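# Push the bottle upright into the gap in a row

## Task

Move the bottle into the empty slot in the row by pushing it only: no grasping it between the fingers, no lifting, no tipping. At the end it must stand upright with no support from the robot, every other item in the row must still be where it was, and no box or carton may be rotated beyond a small amount.

## Robot and tools

Robot: one six-joint Doosan M1013 arm carrying a Robotiq 2F-140 two-finger gripper. There is a single arm, so every motion argument is one row for that arm.

Frames. Scene frame: origin on the table top under the arm's base, +z up, +y to the left when facing +x. The base may be slightly tilted. The gripper frame: fingers point along its +z, and they open and close along its y. end_effector_position is the spot between the pads when closed. Closed fingertips stick out about 33 mm past it, fully open ones about 9 mm. Closing pushes the tips roughly 24 mm farther out, so keep that clearance above the table.

The row (9 numbers, each in [-1, 1]), in this order: dx, dy, dz, rx, ry, rz, position, force_limit, speed.
- dx..rz are an offset, not a pose. They are expressed in the gripper's own axes. They count from the gripper pose printed in the most recent result that shows it. Before any such result in the scene, and for a second or later call in the same reply, they count from where the gripper is when the action begins. Scale: 1.0 = 0.6 m for dx, dy, dz and 180 degrees for the rotation. rx, ry, rz form one rotation vector. All-zero offsets are not a pause: they pull the gripper back to that reference.
- position: +1 fully open (140 mm), about -0.8 pads touch, -1 closes until blocked.
- force_limit: about 14 N at -1, 60 N at 0, 107 N at +1.
- speed of the fingers: about 30 mm/s at -1, 140 at 0, 250 at +1.

Tools.
- execute_actions {"actions": [...], "pictures": bool}. The list holds zero or one item. An empty list only reports the state. {"rows": [[9 numbers], ...], "steps": n} runs up to 15 steps of 1/30 s (15 if omitted). Each row covers one step, and the last row repeats to fill the steps. Every row uses the same reference, so they do not add up. {"steps": n} without rows waits up to 300 steps, counted from the last result, and your reply time counts toward them. A refused call moves nothing.
- move {"target": row, "speed": m/s}: a straight path toward the target. speed runs from 0.002 to 0.5, default 0.25, and turning is capped at twice that value in rad/s. The path lasts 0.5 to 10 s and is cut off at 10 s. It does not slow down for obstacles. The finger values are sent when the move starts. The result ends with a "move:" line giving the ending (done, off_target, moving, held, fault) and any limits that acted. limits=paced means the pose was clipped. limits=held means some steps were blocked, and the arm may then speed up sharply. The distance to target is also reported. This result has no per-step readings.
- wait {"seconds": 0 to 10}: nothing new is sent.
- zoom_image {"camera": one of cam_head_left, cam_head_right, cam_wrist, "region": [x0, y0, x1, y1]}: pixel coordinates with (0, 0) at the top left, at most 504 by 504. Each image is 896x504.
- read_manual {"section": "licences"}: licence text only.
- finished_scene {"scene": current number}: ends and grades the scene. It is final.

Motion limits. Every step, the commanded pose is clipped to within 70 mm and 16 degrees of the measured pose. Damped inverse kinematics favours position over orientation. After an action the arm continues only to the last clipped pose, so a far target may need several calls: read the printed pose and send the remainder. Joint speed caps are 2.09, 2.09, 3.14, 3.93, 3.93, 3.93 rad/s, with 0.3 s to accelerate. The printed hand position can be off, more so at long reach.

Result lines.
- The state line gives end_effector_position (m), end_effector_quat_wxyz and velocities in the scene frame.
- Joint positions and joint torques are listed base to tip. Torque readings are offset and noisy.
- "Hand target" is where the controller is currently driving the gripper.
- A "pose unreachable" line, or HELD marks on steps, means the clearance check changed or blocked the command. A mount under the base counts as arm.
- object_status: 0 moving, 1 blocked while opening, 2 blocked while closing (holding something), 3 reached the set position or pads met.
- position_measured runs from 3 (open) to 230 (pads together).
- MOTOR HOT warns of heating. OVER-TEMPERATURE FAULT means the brakes are on.

Faults. The arm halts for 10 s and drops the rest of the call if contact torque reaches a joint's limit. Those limits, in N m, are 306 for the waist and shoulder, 144 for the elbow and 40.5 for each wrist joint. The same halt happens if any external force on the arm, tool or held item reaches 144 N. The arm is stiff: aiming even slightly beyond a firm contact can trigger this. Faster moves hit harder.

For this job:
- Push the bottle with the outside of the fingers or gripper. Never close the fingers around it, and never raise or tilt it. A partly closed gripper makes a compact pusher.
- Approach slowly and push low on the bottle so it slides rather than topples.
- Keep clear of the neighbouring boxes and cartons, and never drive anything off the table.
- Loose objects may occasionally get a small external nudge, so check the images.
- Before calling finished_scene, back the gripper away so the bottle stands with nothing touching it.

Each tool is called after ">>>" by a JSON object that holds its "op" and its "data", one argument or row to a line.

## Session

I'll start by looking at the current state.

>>> {"op": "execute_actions", "data": {
  "actions": []
}}

Scene clock: 0.00 s of 4500.00 s.
end_effector_position=(+0.6150, +0.5137, +0.2907) position_measured=3 object_status=3 end_effector_quat_wxyz=(+0.433, +0.321, +0.601, +0.590) end_effector_velocity=(-0.000, -0.000, -0.000) end_effector_angular_velocity=(-0.000, +0.001, +0.000)
Joint positions: [ 0.794  0.315  2.277 -2.756  1.137  2.796]
Joint velocities: [ 0.    -0.     0.001  0.    -0.    -0.   ]
Joint torques (N m, as the joint torque sensors report them, + toward a larger angle): no reading
Hand target: +0.615, +0.514, +0.291; +0.433, +0.321, +0.601, +0.590

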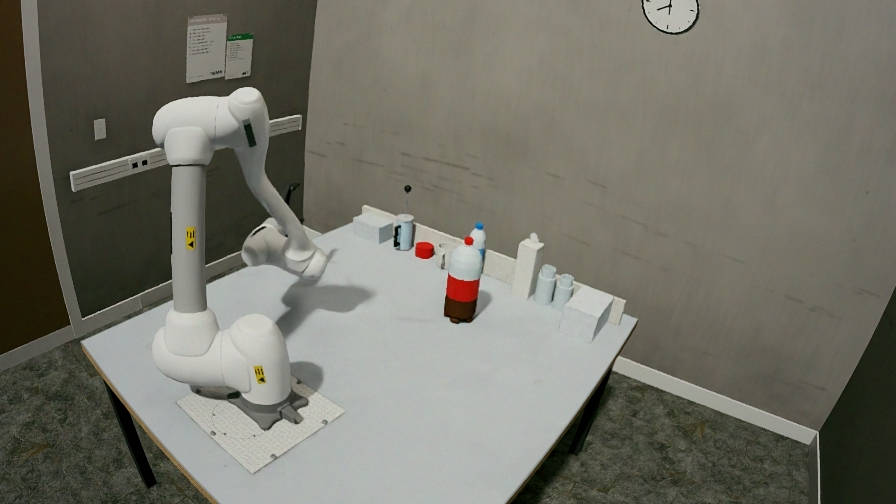

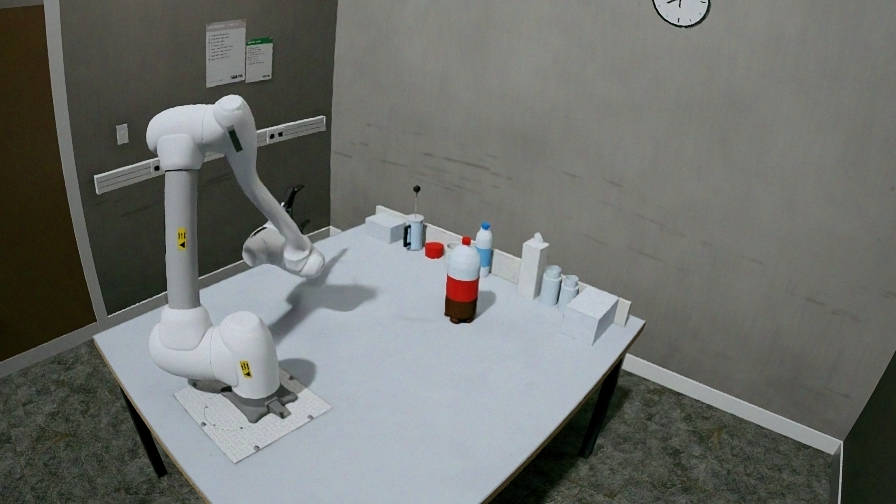

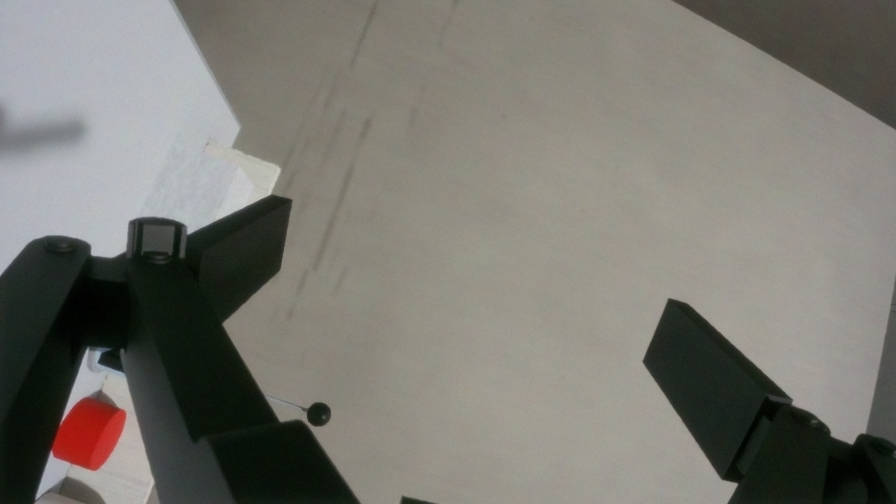

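>>> {"op": "zoom_image", "data": {
  "camera": "cam_head_left",
  "region": [340, 170, 660, 350]
}}

>>> {"op": "zoom_image", "data": {
  "camera": "cam_head_right",
  "region": [340, 170, 660, 350]
}}

Region (340, 170, 660, 350) of cam_head_left's 896x504 image, scaled by 1.575, with more detail than that image has; it fills the top 284 rows of this view, and the rest is white.

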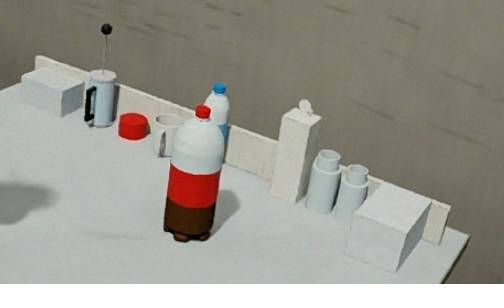

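Region (340, 170, 660, 350) of cam_head_right's 896x504 image, scaled by 1.575, with more detail than that image has; it fills the top 284 rows of this view, and the rest is white.

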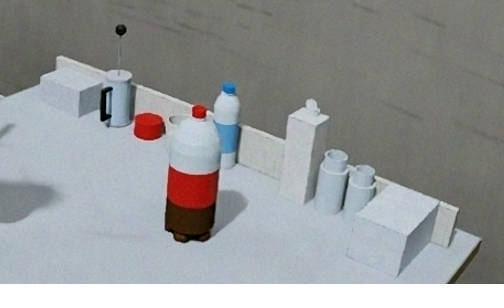

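>>> {"op": "zoom_image", "data": {
  "camera": "cam_wrist",
  "region": [0, 100, 400, 504]
}}

>>> {"op": "zoom_image", "data": {
  "camera": "cam_head_left",
  "region": [60, 260, 380, 504]
}}

Region (0, 100, 400, 504) of cam_wrist's 896x504 image, scaled by 1.248, with more detail than that image has; it fills the left 499 columns of this view, and the rest is white.

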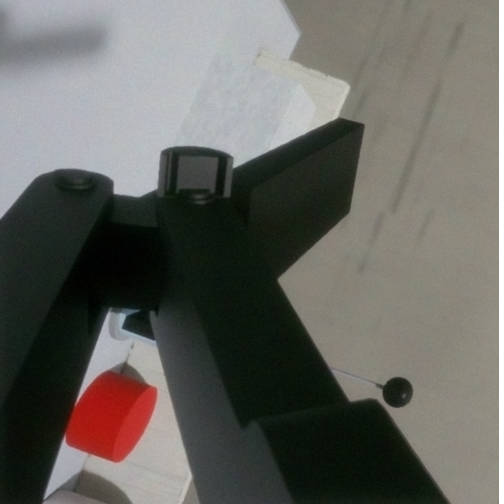

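Region (60, 260, 380, 504) of cam_head_left's 896x504 image, scaled by 1.575, with more detail than that image has; it fills the top 384 rows of this view, and the rest is white.

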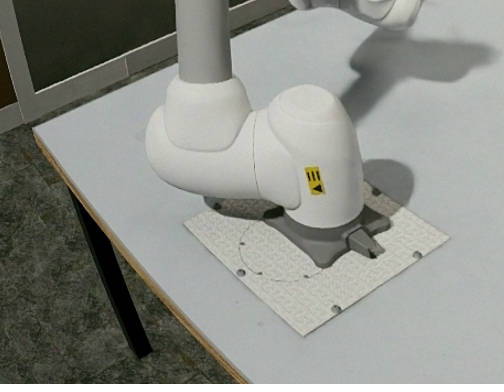

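>>> {"op": "zoom_image", "data": {
  "camera": "cam_wrist",
  "region": [600, 260, 844, 504]
}}

>>> {"op": "zoom_image", "data": {
  "camera": "cam_wrist",
  "region": [150, 160, 350, 360]
}}

Region (600, 260, 844, 504) of cam_wrist's 896x504 image, scaled by 2.066, with more detail than that image has.

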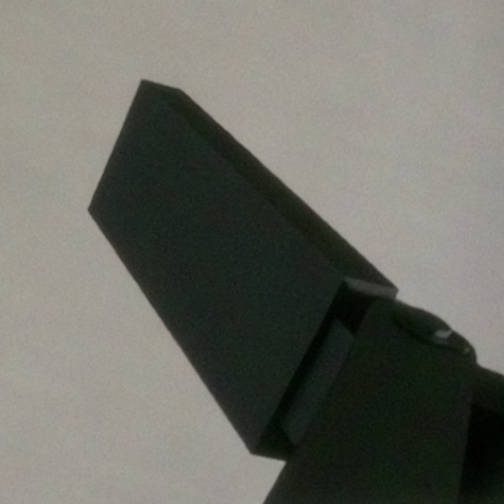

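Region (150, 160, 350, 360) of cam_wrist's 896x504 image, scaled by 2.520, with more detail than that image has.

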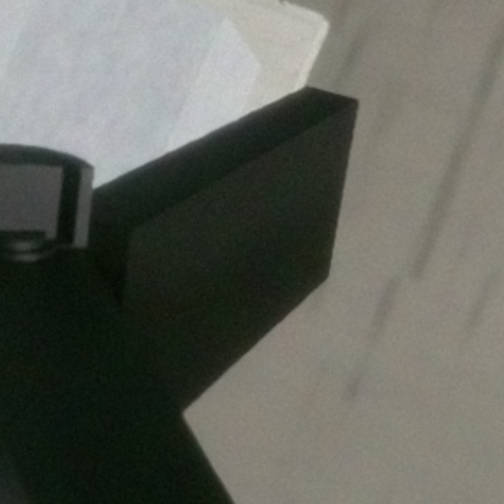

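>>> {"op": "move", "data": {
  "target": [-0.5588, -0.2122, -0.338, -0.1252, -0.4019, 0.5375, 1, 0, 0],
  "speed": 0.4
}}

Scene clock: 123.17 s of 4500.00 s.
end_effector_position=(+0.5890, +0.1135, +0.1972) position_measured=3 object_status=3 end_effector_quat_wxyz=(+0.161, +0.805, -0.253, +0.512) end_effector_velocity=(+0.000, -0.001, +0.000) end_effector_angular_velocity=(+0.000, +0.001, -0.000)
Joint positions: [ 0.62   0.137  2.311 -1.533  1.031  3.94 ]
Joint velocities: [-0.002 -0.001  0.001  0.    -0.002 -0.002]
Joint torques (N m, as the joint torque sensors report them, + toward a larger angle): [  1.88 -39.46 -24.67  -1.48   1.39  -0.09]
Hand target: +0.589, +0.113, +0.197; +0.161, +0.805, -0.253, +0.512
Off the commanded pose: 0.001 m, 0 deg.
After step 90, 117.00 s passed at rest.
move: done

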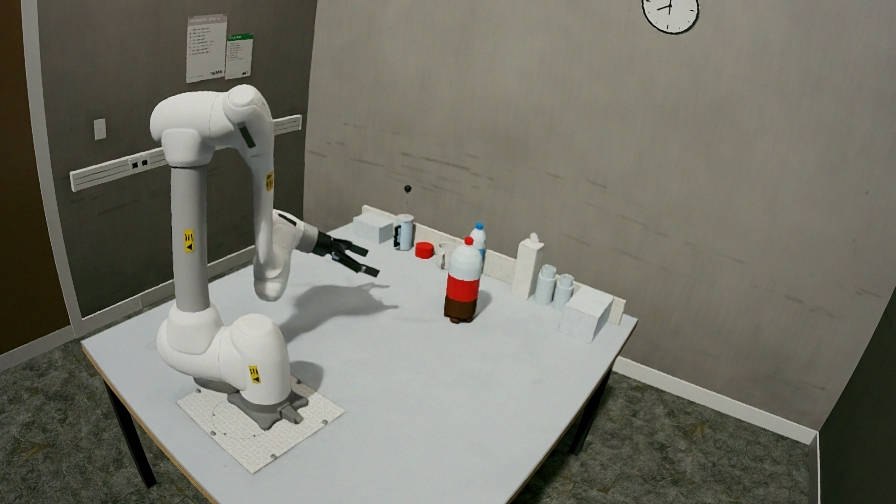

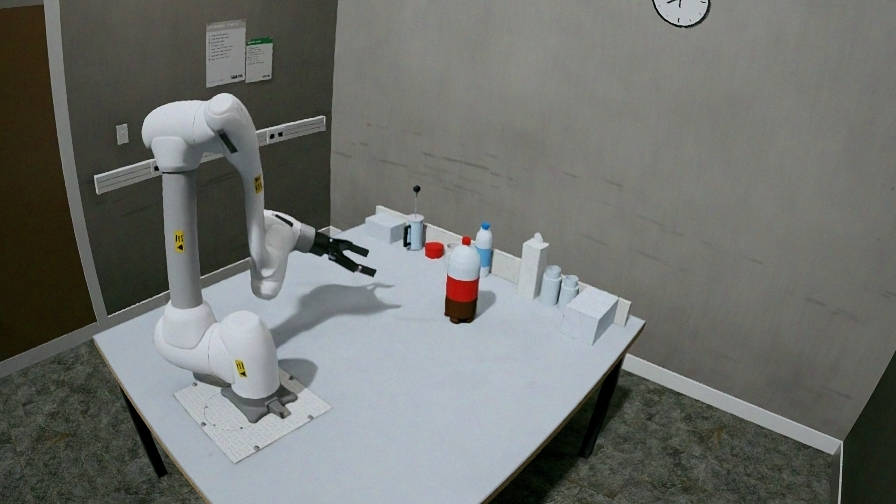

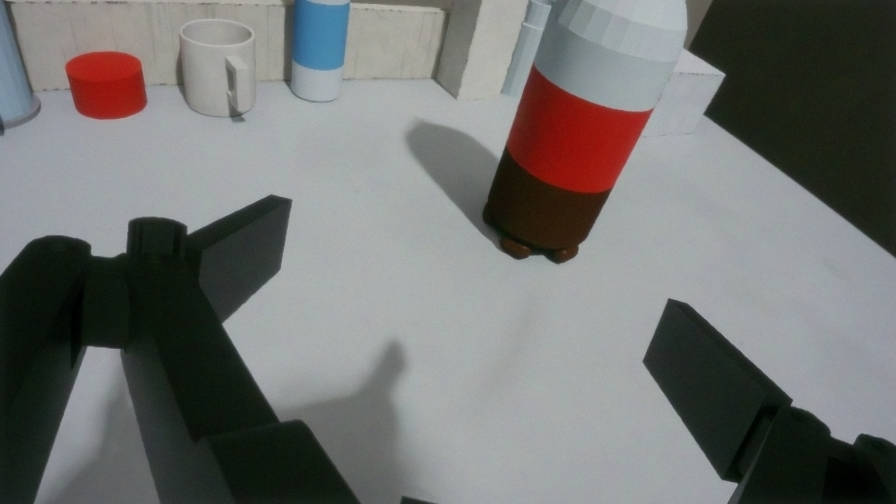

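>>> {"op": "zoom_image", "data": {
  "camera": "cam_wrist",
  "region": [270, 0, 550, 140]
}}

>>> {"op": "zoom_image", "data": {
  "camera": "cam_wrist",
  "region": [460, 40, 700, 280]
}}

Region (270, 0, 550, 140) of cam_wrist's 896x504 image, scaled by 1.800, with more detail than that image has.

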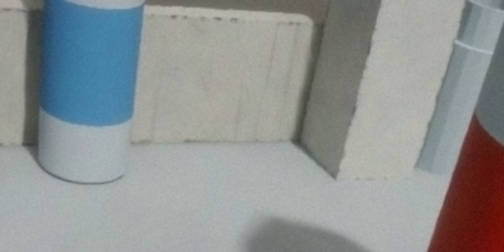

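Region (460, 40, 700, 280) of cam_wrist's 896x504 image, scaled by 2.100, with more detail than that image has.

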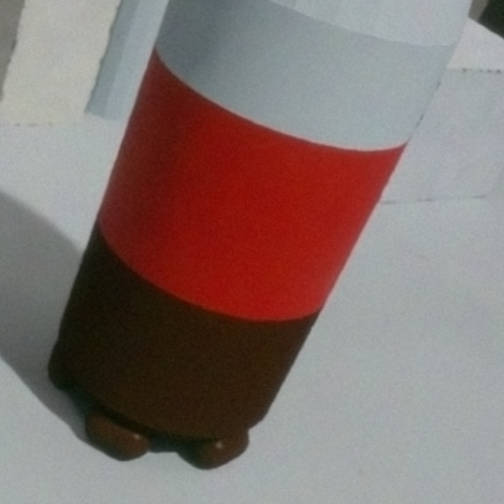

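>>> {"op": "zoom_image", "data": {
  "camera": "cam_head_left",
  "region": [420, 210, 560, 340]
}}

>>> {"op": "zoom_image", "data": {
  "camera": "cam_head_left",
  "region": [260, 200, 420, 320]
}}

Region (420, 210, 560, 340) of cam_head_left's 896x504 image, scaled by 3.600, with more detail than that image has; it fills the top 468 rows of this view, and the rest is white.

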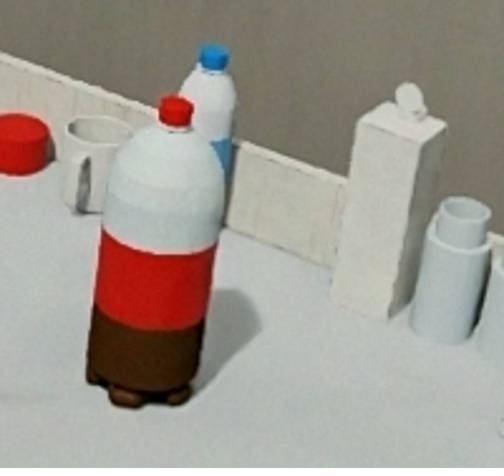

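Region (260, 200, 420, 320) of cam_head_left's 896x504 image, scaled by 3.150, with more detail than that image has; it fills the top 378 rows of this view, and the rest is white.

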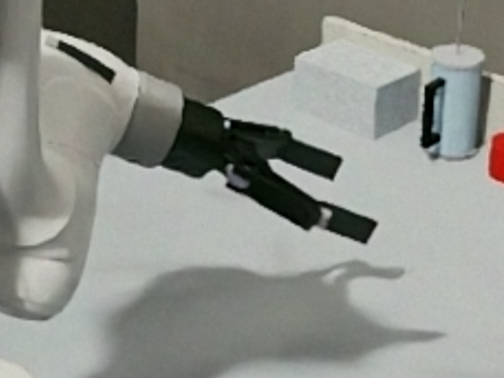

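>>> {"op": "move", "data": {
  "target": [-0.064, 0.2652, 0.4355, 0.1643, 0.1643, -0.5748, -1, 0, 1],
  "speed": 0.4
}}

Scene clock: 246.07 s of 4500.00 s.
end_effector_position=(+0.6783, -0.1424, +0.0514) position_measured=233 object_status=3 end_effector_quat_wxyz=(+0.362, +0.570, +0.622, +0.396) end_effector_velocity=(+0.000, -0.000, -0.000) end_effector_angular_velocity=(-0.001, +0.001, +0.003)
Joint positions: [-0.509  0.399  2.433 -3.851  0.896  3.361]
Joint velocities: [-0.001  0.    -0.001 -0.005 -0.002  0.001]
Joint torques (N m, as the joint torque sensors report them, + toward a larger angle): [ -0.08 -60.07 -17.45  -0.81   2.08  -0.01]
Hand target: +0.678, -0.142, +0.051; +0.362, +0.570, +0.622, +0.396
Off the commanded pose: 0.001 m, 0 deg.
After step 90, 117.00 s passed at rest.
move: done

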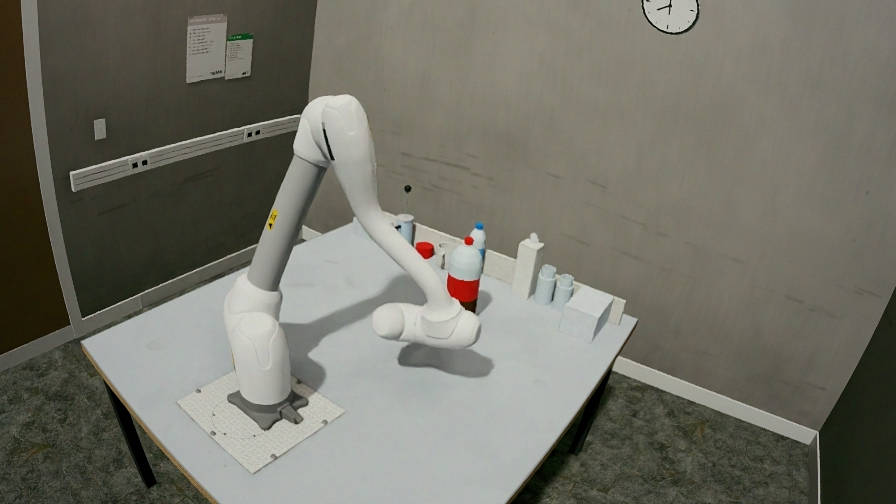

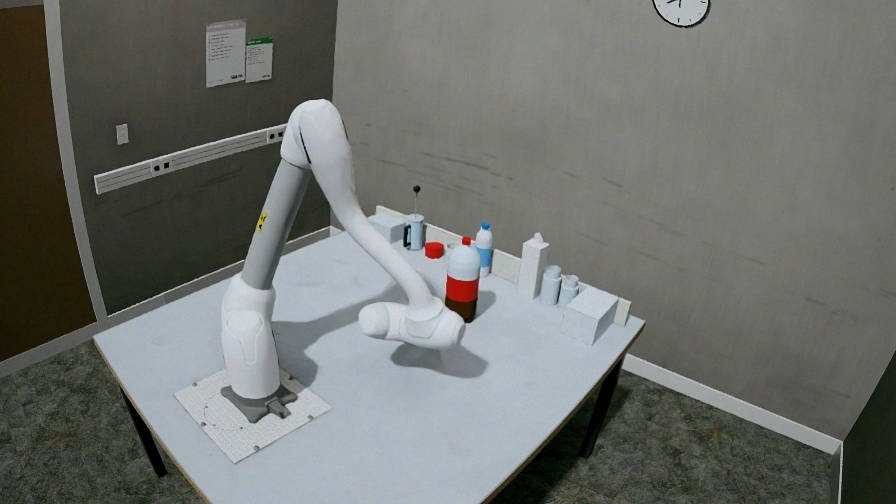

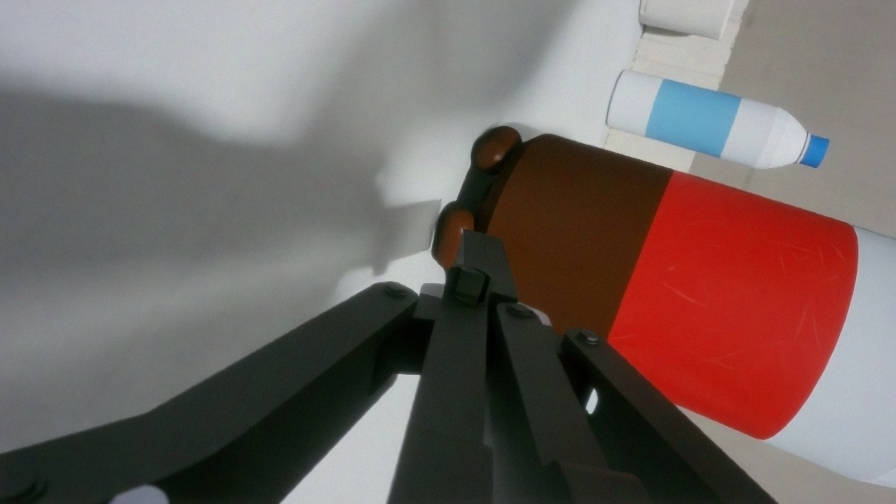

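>>> {"op": "zoom_image", "data": {
  "camera": "cam_wrist",
  "region": [392, 0, 896, 504]
}}

>>> {"op": "zoom_image", "data": {
  "camera": "cam_wrist",
  "region": [400, 100, 640, 340]
}}

Region (392, 0, 896, 504) of cam_wrist's 896x504 image, scaled by 1.000.

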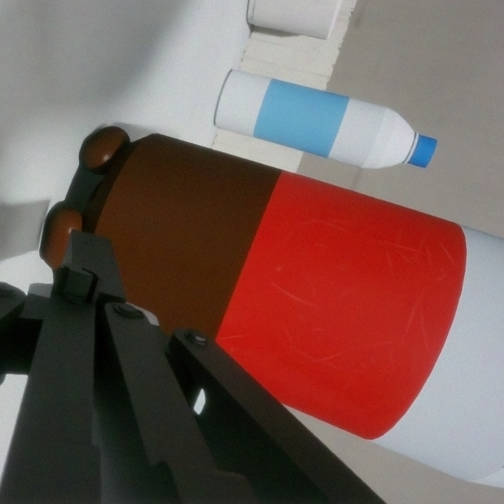

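Region (400, 100, 640, 340) of cam_wrist's 896x504 image, scaled by 2.100, with more detail than that image has.

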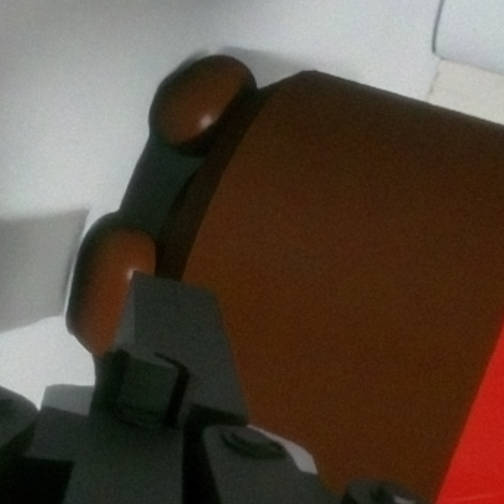

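>>> {"op": "move", "data": {
  "target": [-0.0017, 0.1022, 0.2467, 0, 0, 0, -1, 0, 1],
  "speed": 0.06
}}

Scene clock: 319.03 s of 4500.00 s.
end_effector_position=(+0.8378, -0.1296, +0.0446) position_measured=233 object_status=3 end_effector_quat_wxyz=(+0.362, +0.570, +0.622, +0.396) end_effector_velocity=(+0.001, -0.000, -0.000) end_effector_angular_velocity=(+0.000, -0.000, -0.000)
Joint positions: [-0.349  0.527  2.16  -3.739  0.745  3.416]
Joint velocities: [ 0.     0.001 -0.002 -0.    -0.     0.001]
Joint torques (N m, as the joint torque sensors report them, + toward a larger angle): [ -0.23 -74.31 -23.95  -1.02   1.97  -0.2 ]
Hand target: +0.838, -0.130, +0.045; +0.362, +0.570, +0.622, +0.396
Off the commanded pose: 0.000 m, 0 deg.
After step 90, 67.00 s passed at rest.
move: done

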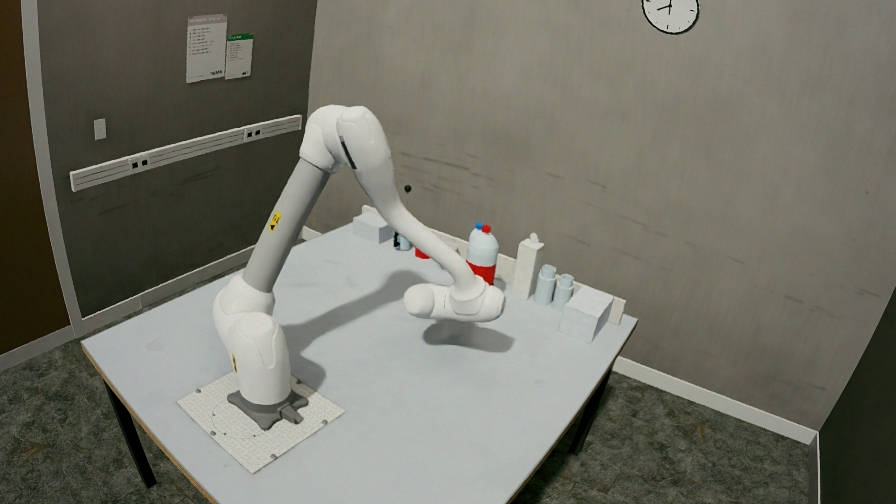

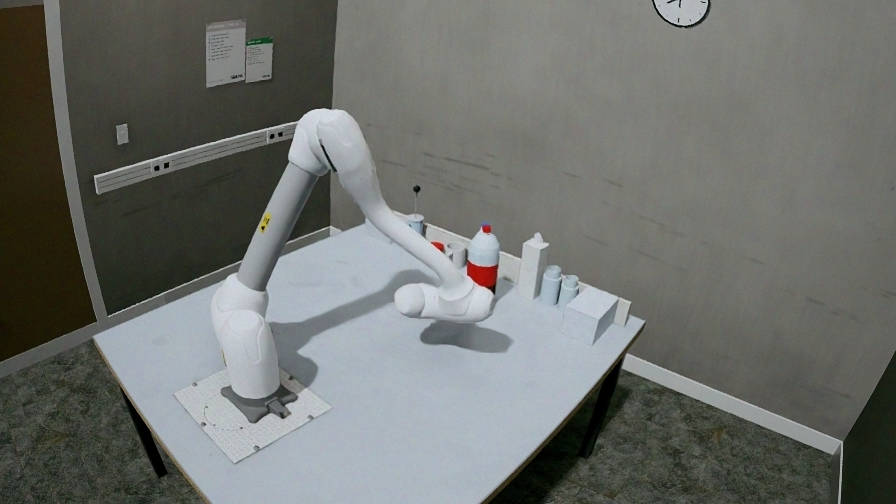

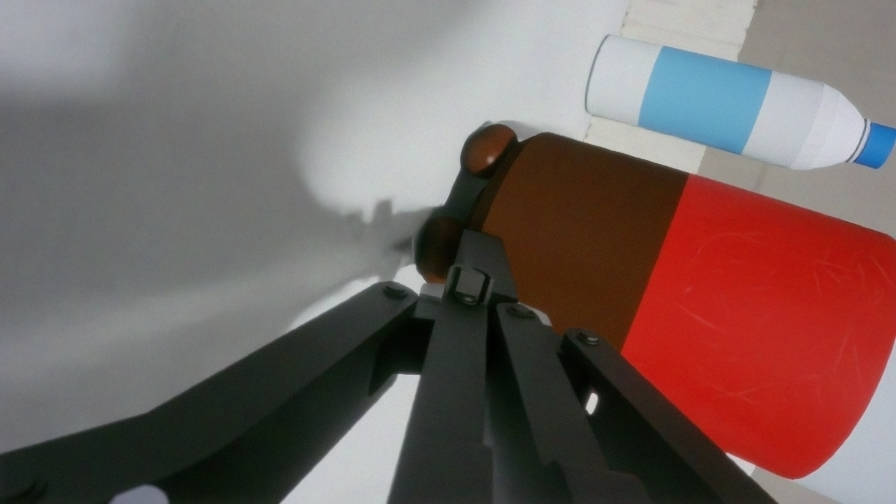

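>>> {"op": "zoom_image", "data": {
  "camera": "cam_wrist",
  "region": [520, 20, 800, 220]
}}

>>> {"op": "zoom_image", "data": {
  "camera": "cam_wrist",
  "region": [696, 354, 896, 504]
}}

>>> {"op": "zoom_image", "data": {
  "camera": "cam_head_right",
  "region": [430, 200, 570, 330]
}}

Region (520, 20, 800, 220) of cam_wrist's 896x504 image, scaled by 1.800, with more detail than that image has; it fills the top 360 rows of this view, and the rest is white.

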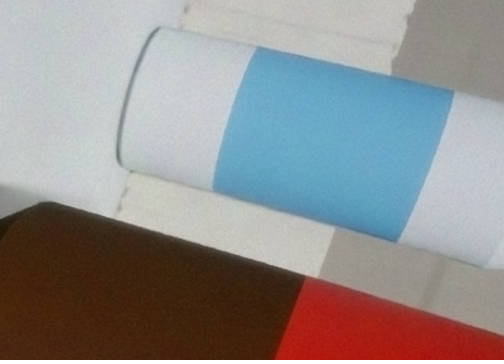

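Region (696, 354, 896, 504) of cam_wrist's 896x504 image, scaled by 2.520, with more detail than that image has; it fills the top 378 rows of this view, and the rest is white.

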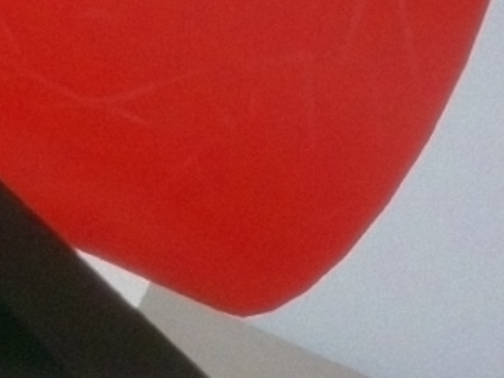

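Region (430, 200, 570, 330) of cam_head_right's 896x504 image, scaled by 3.600, with more detail than that image has; it fills the top 468 rows of this view, and the rest is white.

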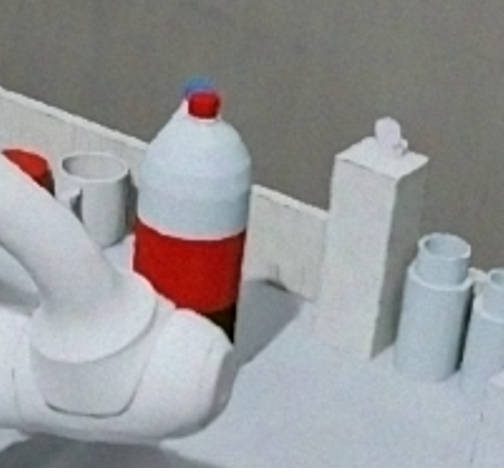

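>>> {"op": "move", "data": {
  "target": [-0.0075, 0.1092, 0.2342, 0, -0.0151, 0.007, -1, 0, 1],
  "speed": 0.06
}}

Scene clock: 366.10 s of 4500.00 s.
end_effector_position=(+0.9926, -0.1206, +0.0446) position_measured=233 object_status=3 end_effector_quat_wxyz=(+0.373, +0.586, +0.607, +0.387) end_effector_velocity=(+0.001, -0.000, -0.001) end_effector_angular_velocity=(-0.001, +0.001, -0.000)
Joint positions: [-0.241  0.656  1.869 -3.618  0.565  3.436]
Joint velocities: [ 0.     0.001 -0.002  0.    -0.002 -0.001]
Joint torques (N m, as the joint torque sensors report them, + toward a larger angle): [ -0.89 -88.68 -28.85  -1.76   1.75  -0.21]
Hand target: +0.993, -0.121, +0.045; +0.373, +0.586, +0.607, +0.387
Off the commanded pose: 0.000 m, 0 deg.
After step 90, 41.17 s passed at rest.
move: done

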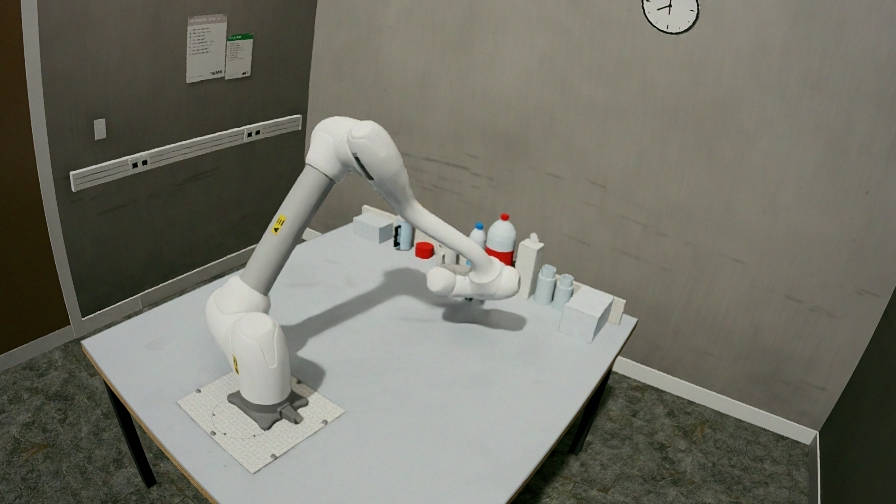

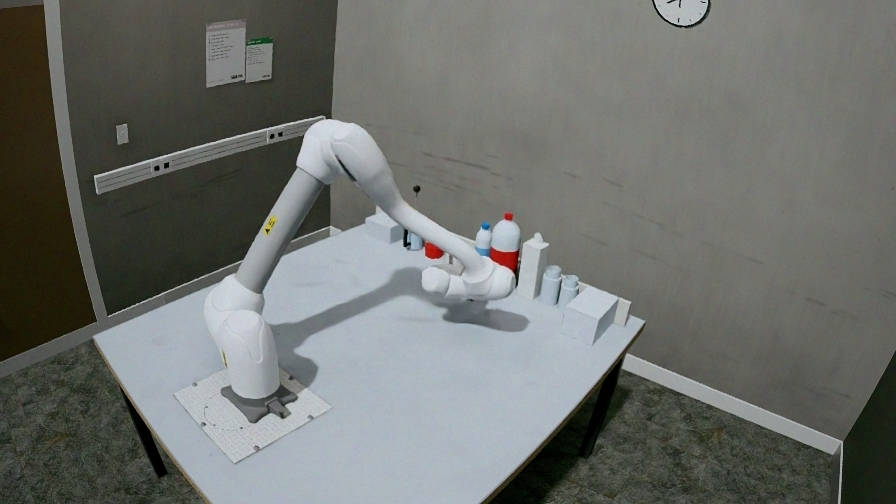

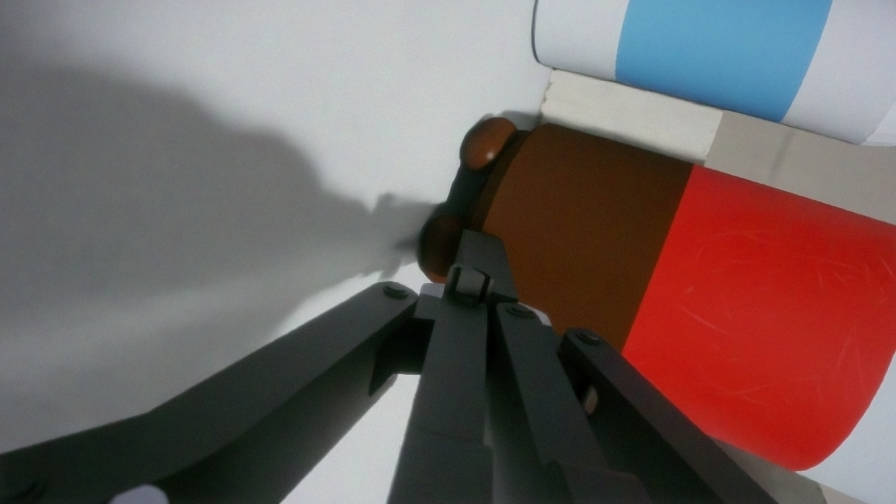

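>>> {"op": "zoom_image", "data": {
  "camera": "cam_wrist",
  "region": [500, 20, 780, 220]
}}

>>> {"op": "zoom_image", "data": {
  "camera": "cam_wrist",
  "region": [696, 354, 896, 504]
}}

>>> {"op": "zoom_image", "data": {
  "camera": "cam_head_right",
  "region": [440, 200, 580, 330]
}}

Region (500, 20, 780, 220) of cam_wrist's 896x504 image, scaled by 1.800, with more detail than that image has; it fills the top 360 rows of this view, and the rest is white.

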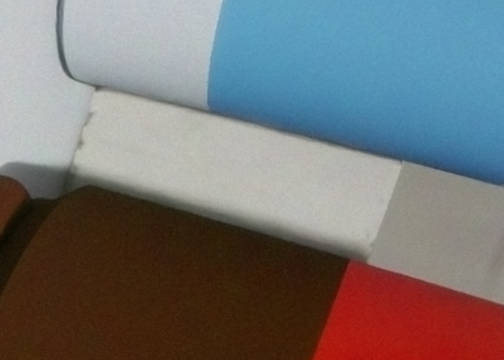

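Region (696, 354, 896, 504) of cam_wrist's 896x504 image, scaled by 2.520, with more detail than that image has; it fills the top 378 rows of this view, and the rest is white.

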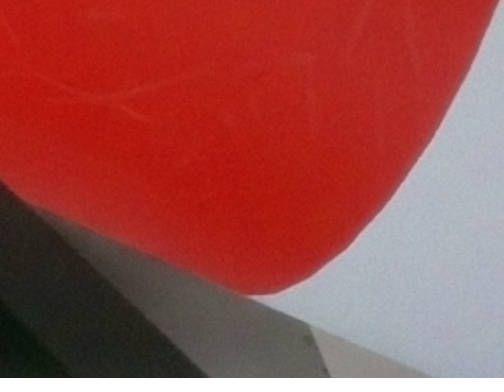

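Region (440, 200, 580, 330) of cam_head_right's 896x504 image, scaled by 3.600, with more detail than that image has; it fills the top 468 rows of this view, and the rest is white.

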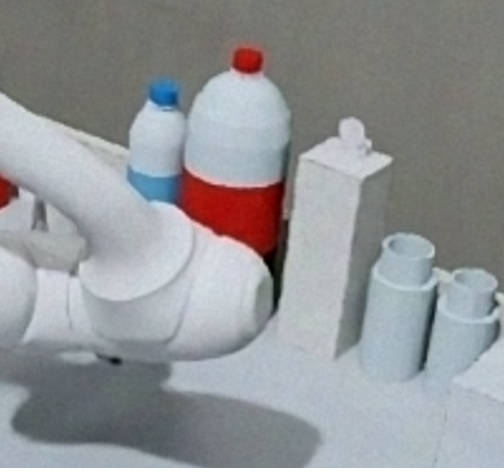

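>>> {"op": "zoom_image", "data": {
  "camera": "cam_wrist",
  "region": [510, 50, 590, 140]
}}

>>> {"op": "zoom_image", "data": {
  "camera": "cam_wrist",
  "region": [670, 90, 750, 180]
}}

Region (510, 50, 590, 140) of cam_wrist's 896x504 image, scaled by 5.600, with more detail than that image has.

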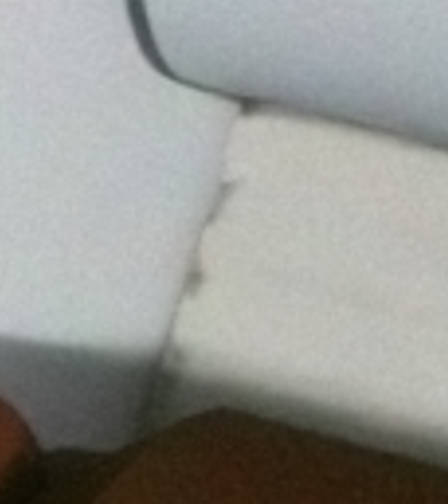

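Region (670, 90, 750, 180) of cam_wrist's 896x504 image, scaled by 5.600, with more detail than that image has.

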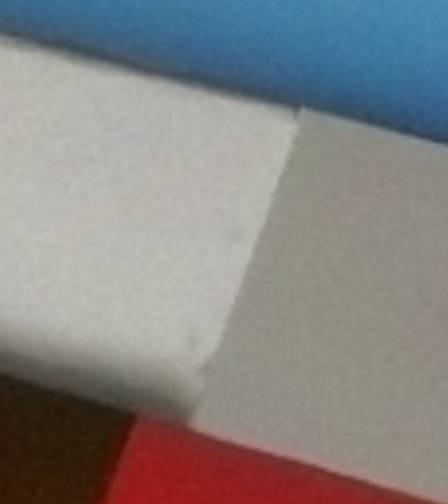

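>>> {"op": "move", "data": {
  "target": [0, 0.0063, 0.0136, 0, 0, 0, -1, 0, 1],
  "speed": 0.02
}}

>>> {"op": "move", "data": {
  "target": [0, -0.0955, -0.3233, 0, 0, 0, -1, 0, 1],
  "speed": 0.3
}}

Scene clock: 422.93 s of 4500.00 s.
end_effector_position=(+1.0015, -0.1203, +0.0446) position_measured=233 object_status=3 end_effector_quat_wxyz=(+0.373, +0.586, +0.607, +0.387) end_effector_velocity=(+0.001, -0.000, +0.000) end_effector_angular_velocity=(-0.001, -0.000, +0.001)
Joint positions: [-0.238  0.664  1.851 -3.619  0.555  3.442]
Joint velocities: [ 0.     0.001 -0.003 -0.001 -0.002  0.   ]
Joint torques (N m, as the joint torque sensors report them, + toward a larger angle): [ -0.07 -92.43 -30.46  -1.92   1.91  -0.39]
Hand target: +1.002, -0.120, +0.045; +0.373, +0.586, +0.607, +0.387
Off the commanded pose: 0.000 m, 0 deg.
After step 90, 53.13 s passed at rest.
move: done

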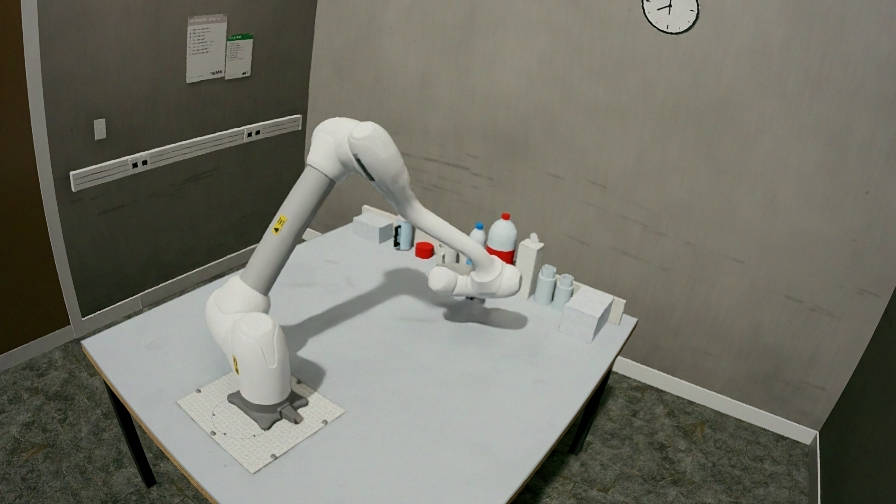

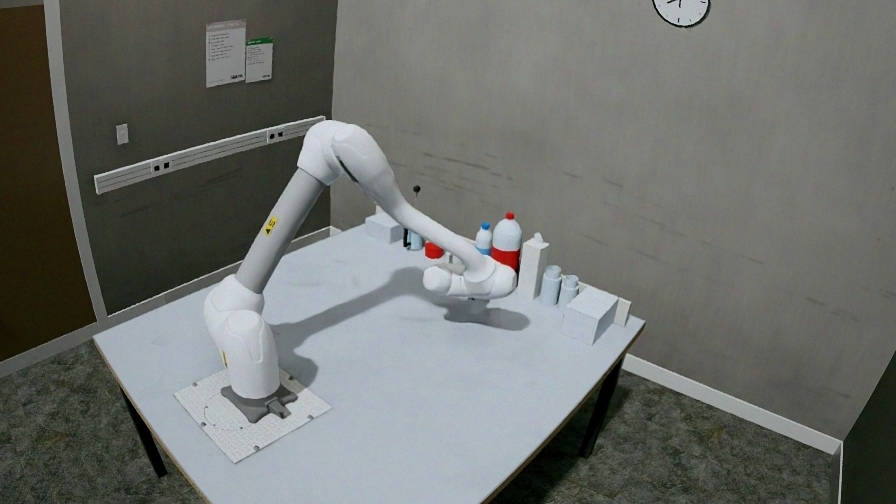

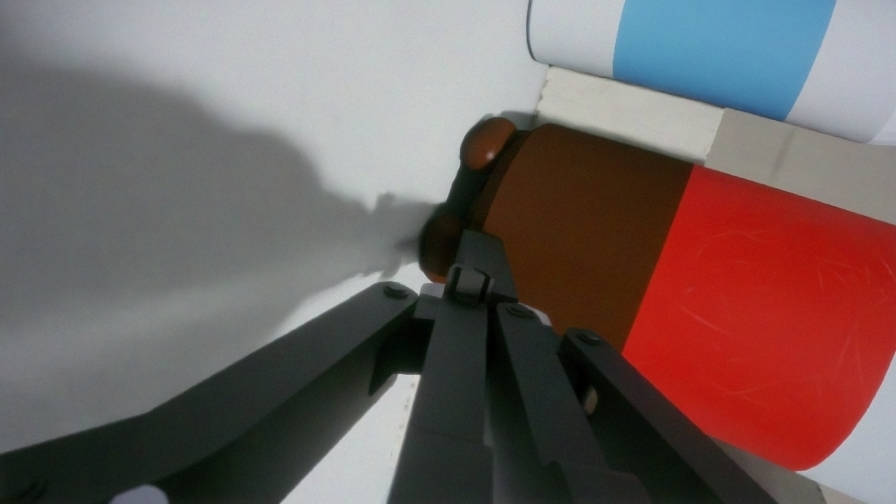

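Scene clock: 424.07 s of 4500.00 s.
end_effector_position=(+0.8016, -0.1273, +0.0745) position_measured=233 object_status=3 end_effector_quat_wxyz=(+0.373, +0.586, +0.607, +0.387) end_effector_velocity=(-0.000, -0.000, +0.001) end_effector_angular_velocity=(+0.002, -0.001, -0.001)
Joint positions: [-0.341  0.438  2.234 -3.669  0.717  3.395]
Joint velocities: [-0.    -0.001  0.     0.     0.     0.002]
Joint torques (N m, as the joint torque sensors report them, + toward a larger angle): [  0.98 -66.52 -22.18  -1.41   2.09  -0.24]
Hand target: +0.802, -0.127, +0.075; +0.373, +0.586, +0.607, +0.387
Off the commanded pose: 0.000 m, 0 deg.
move: done

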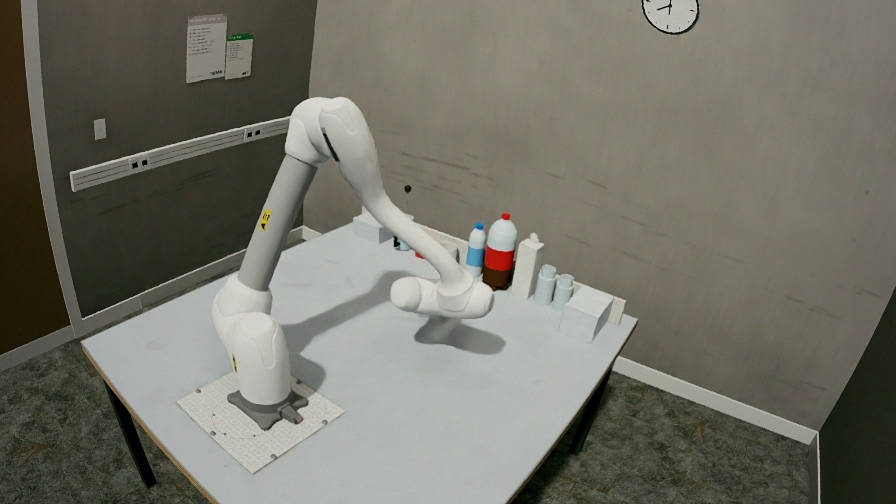

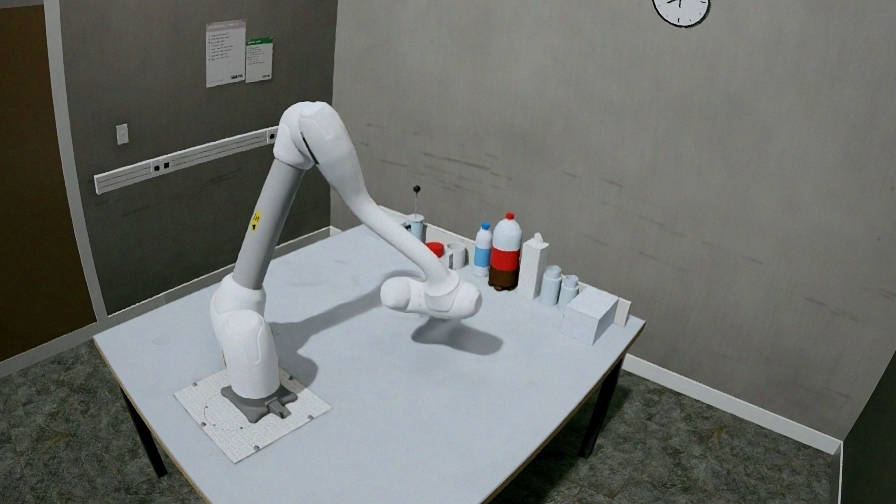

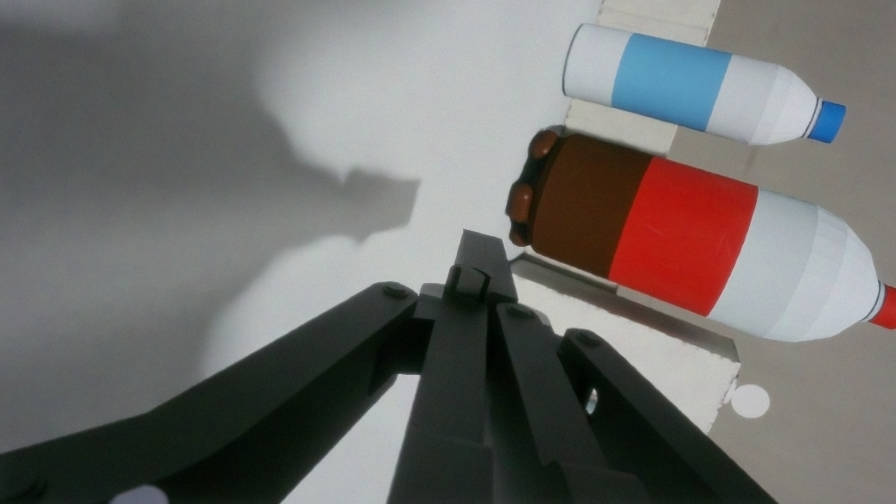

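>>> {"op": "finished_scene", "data": {
  "scene": 1
}}

The scene is finished: the task was done.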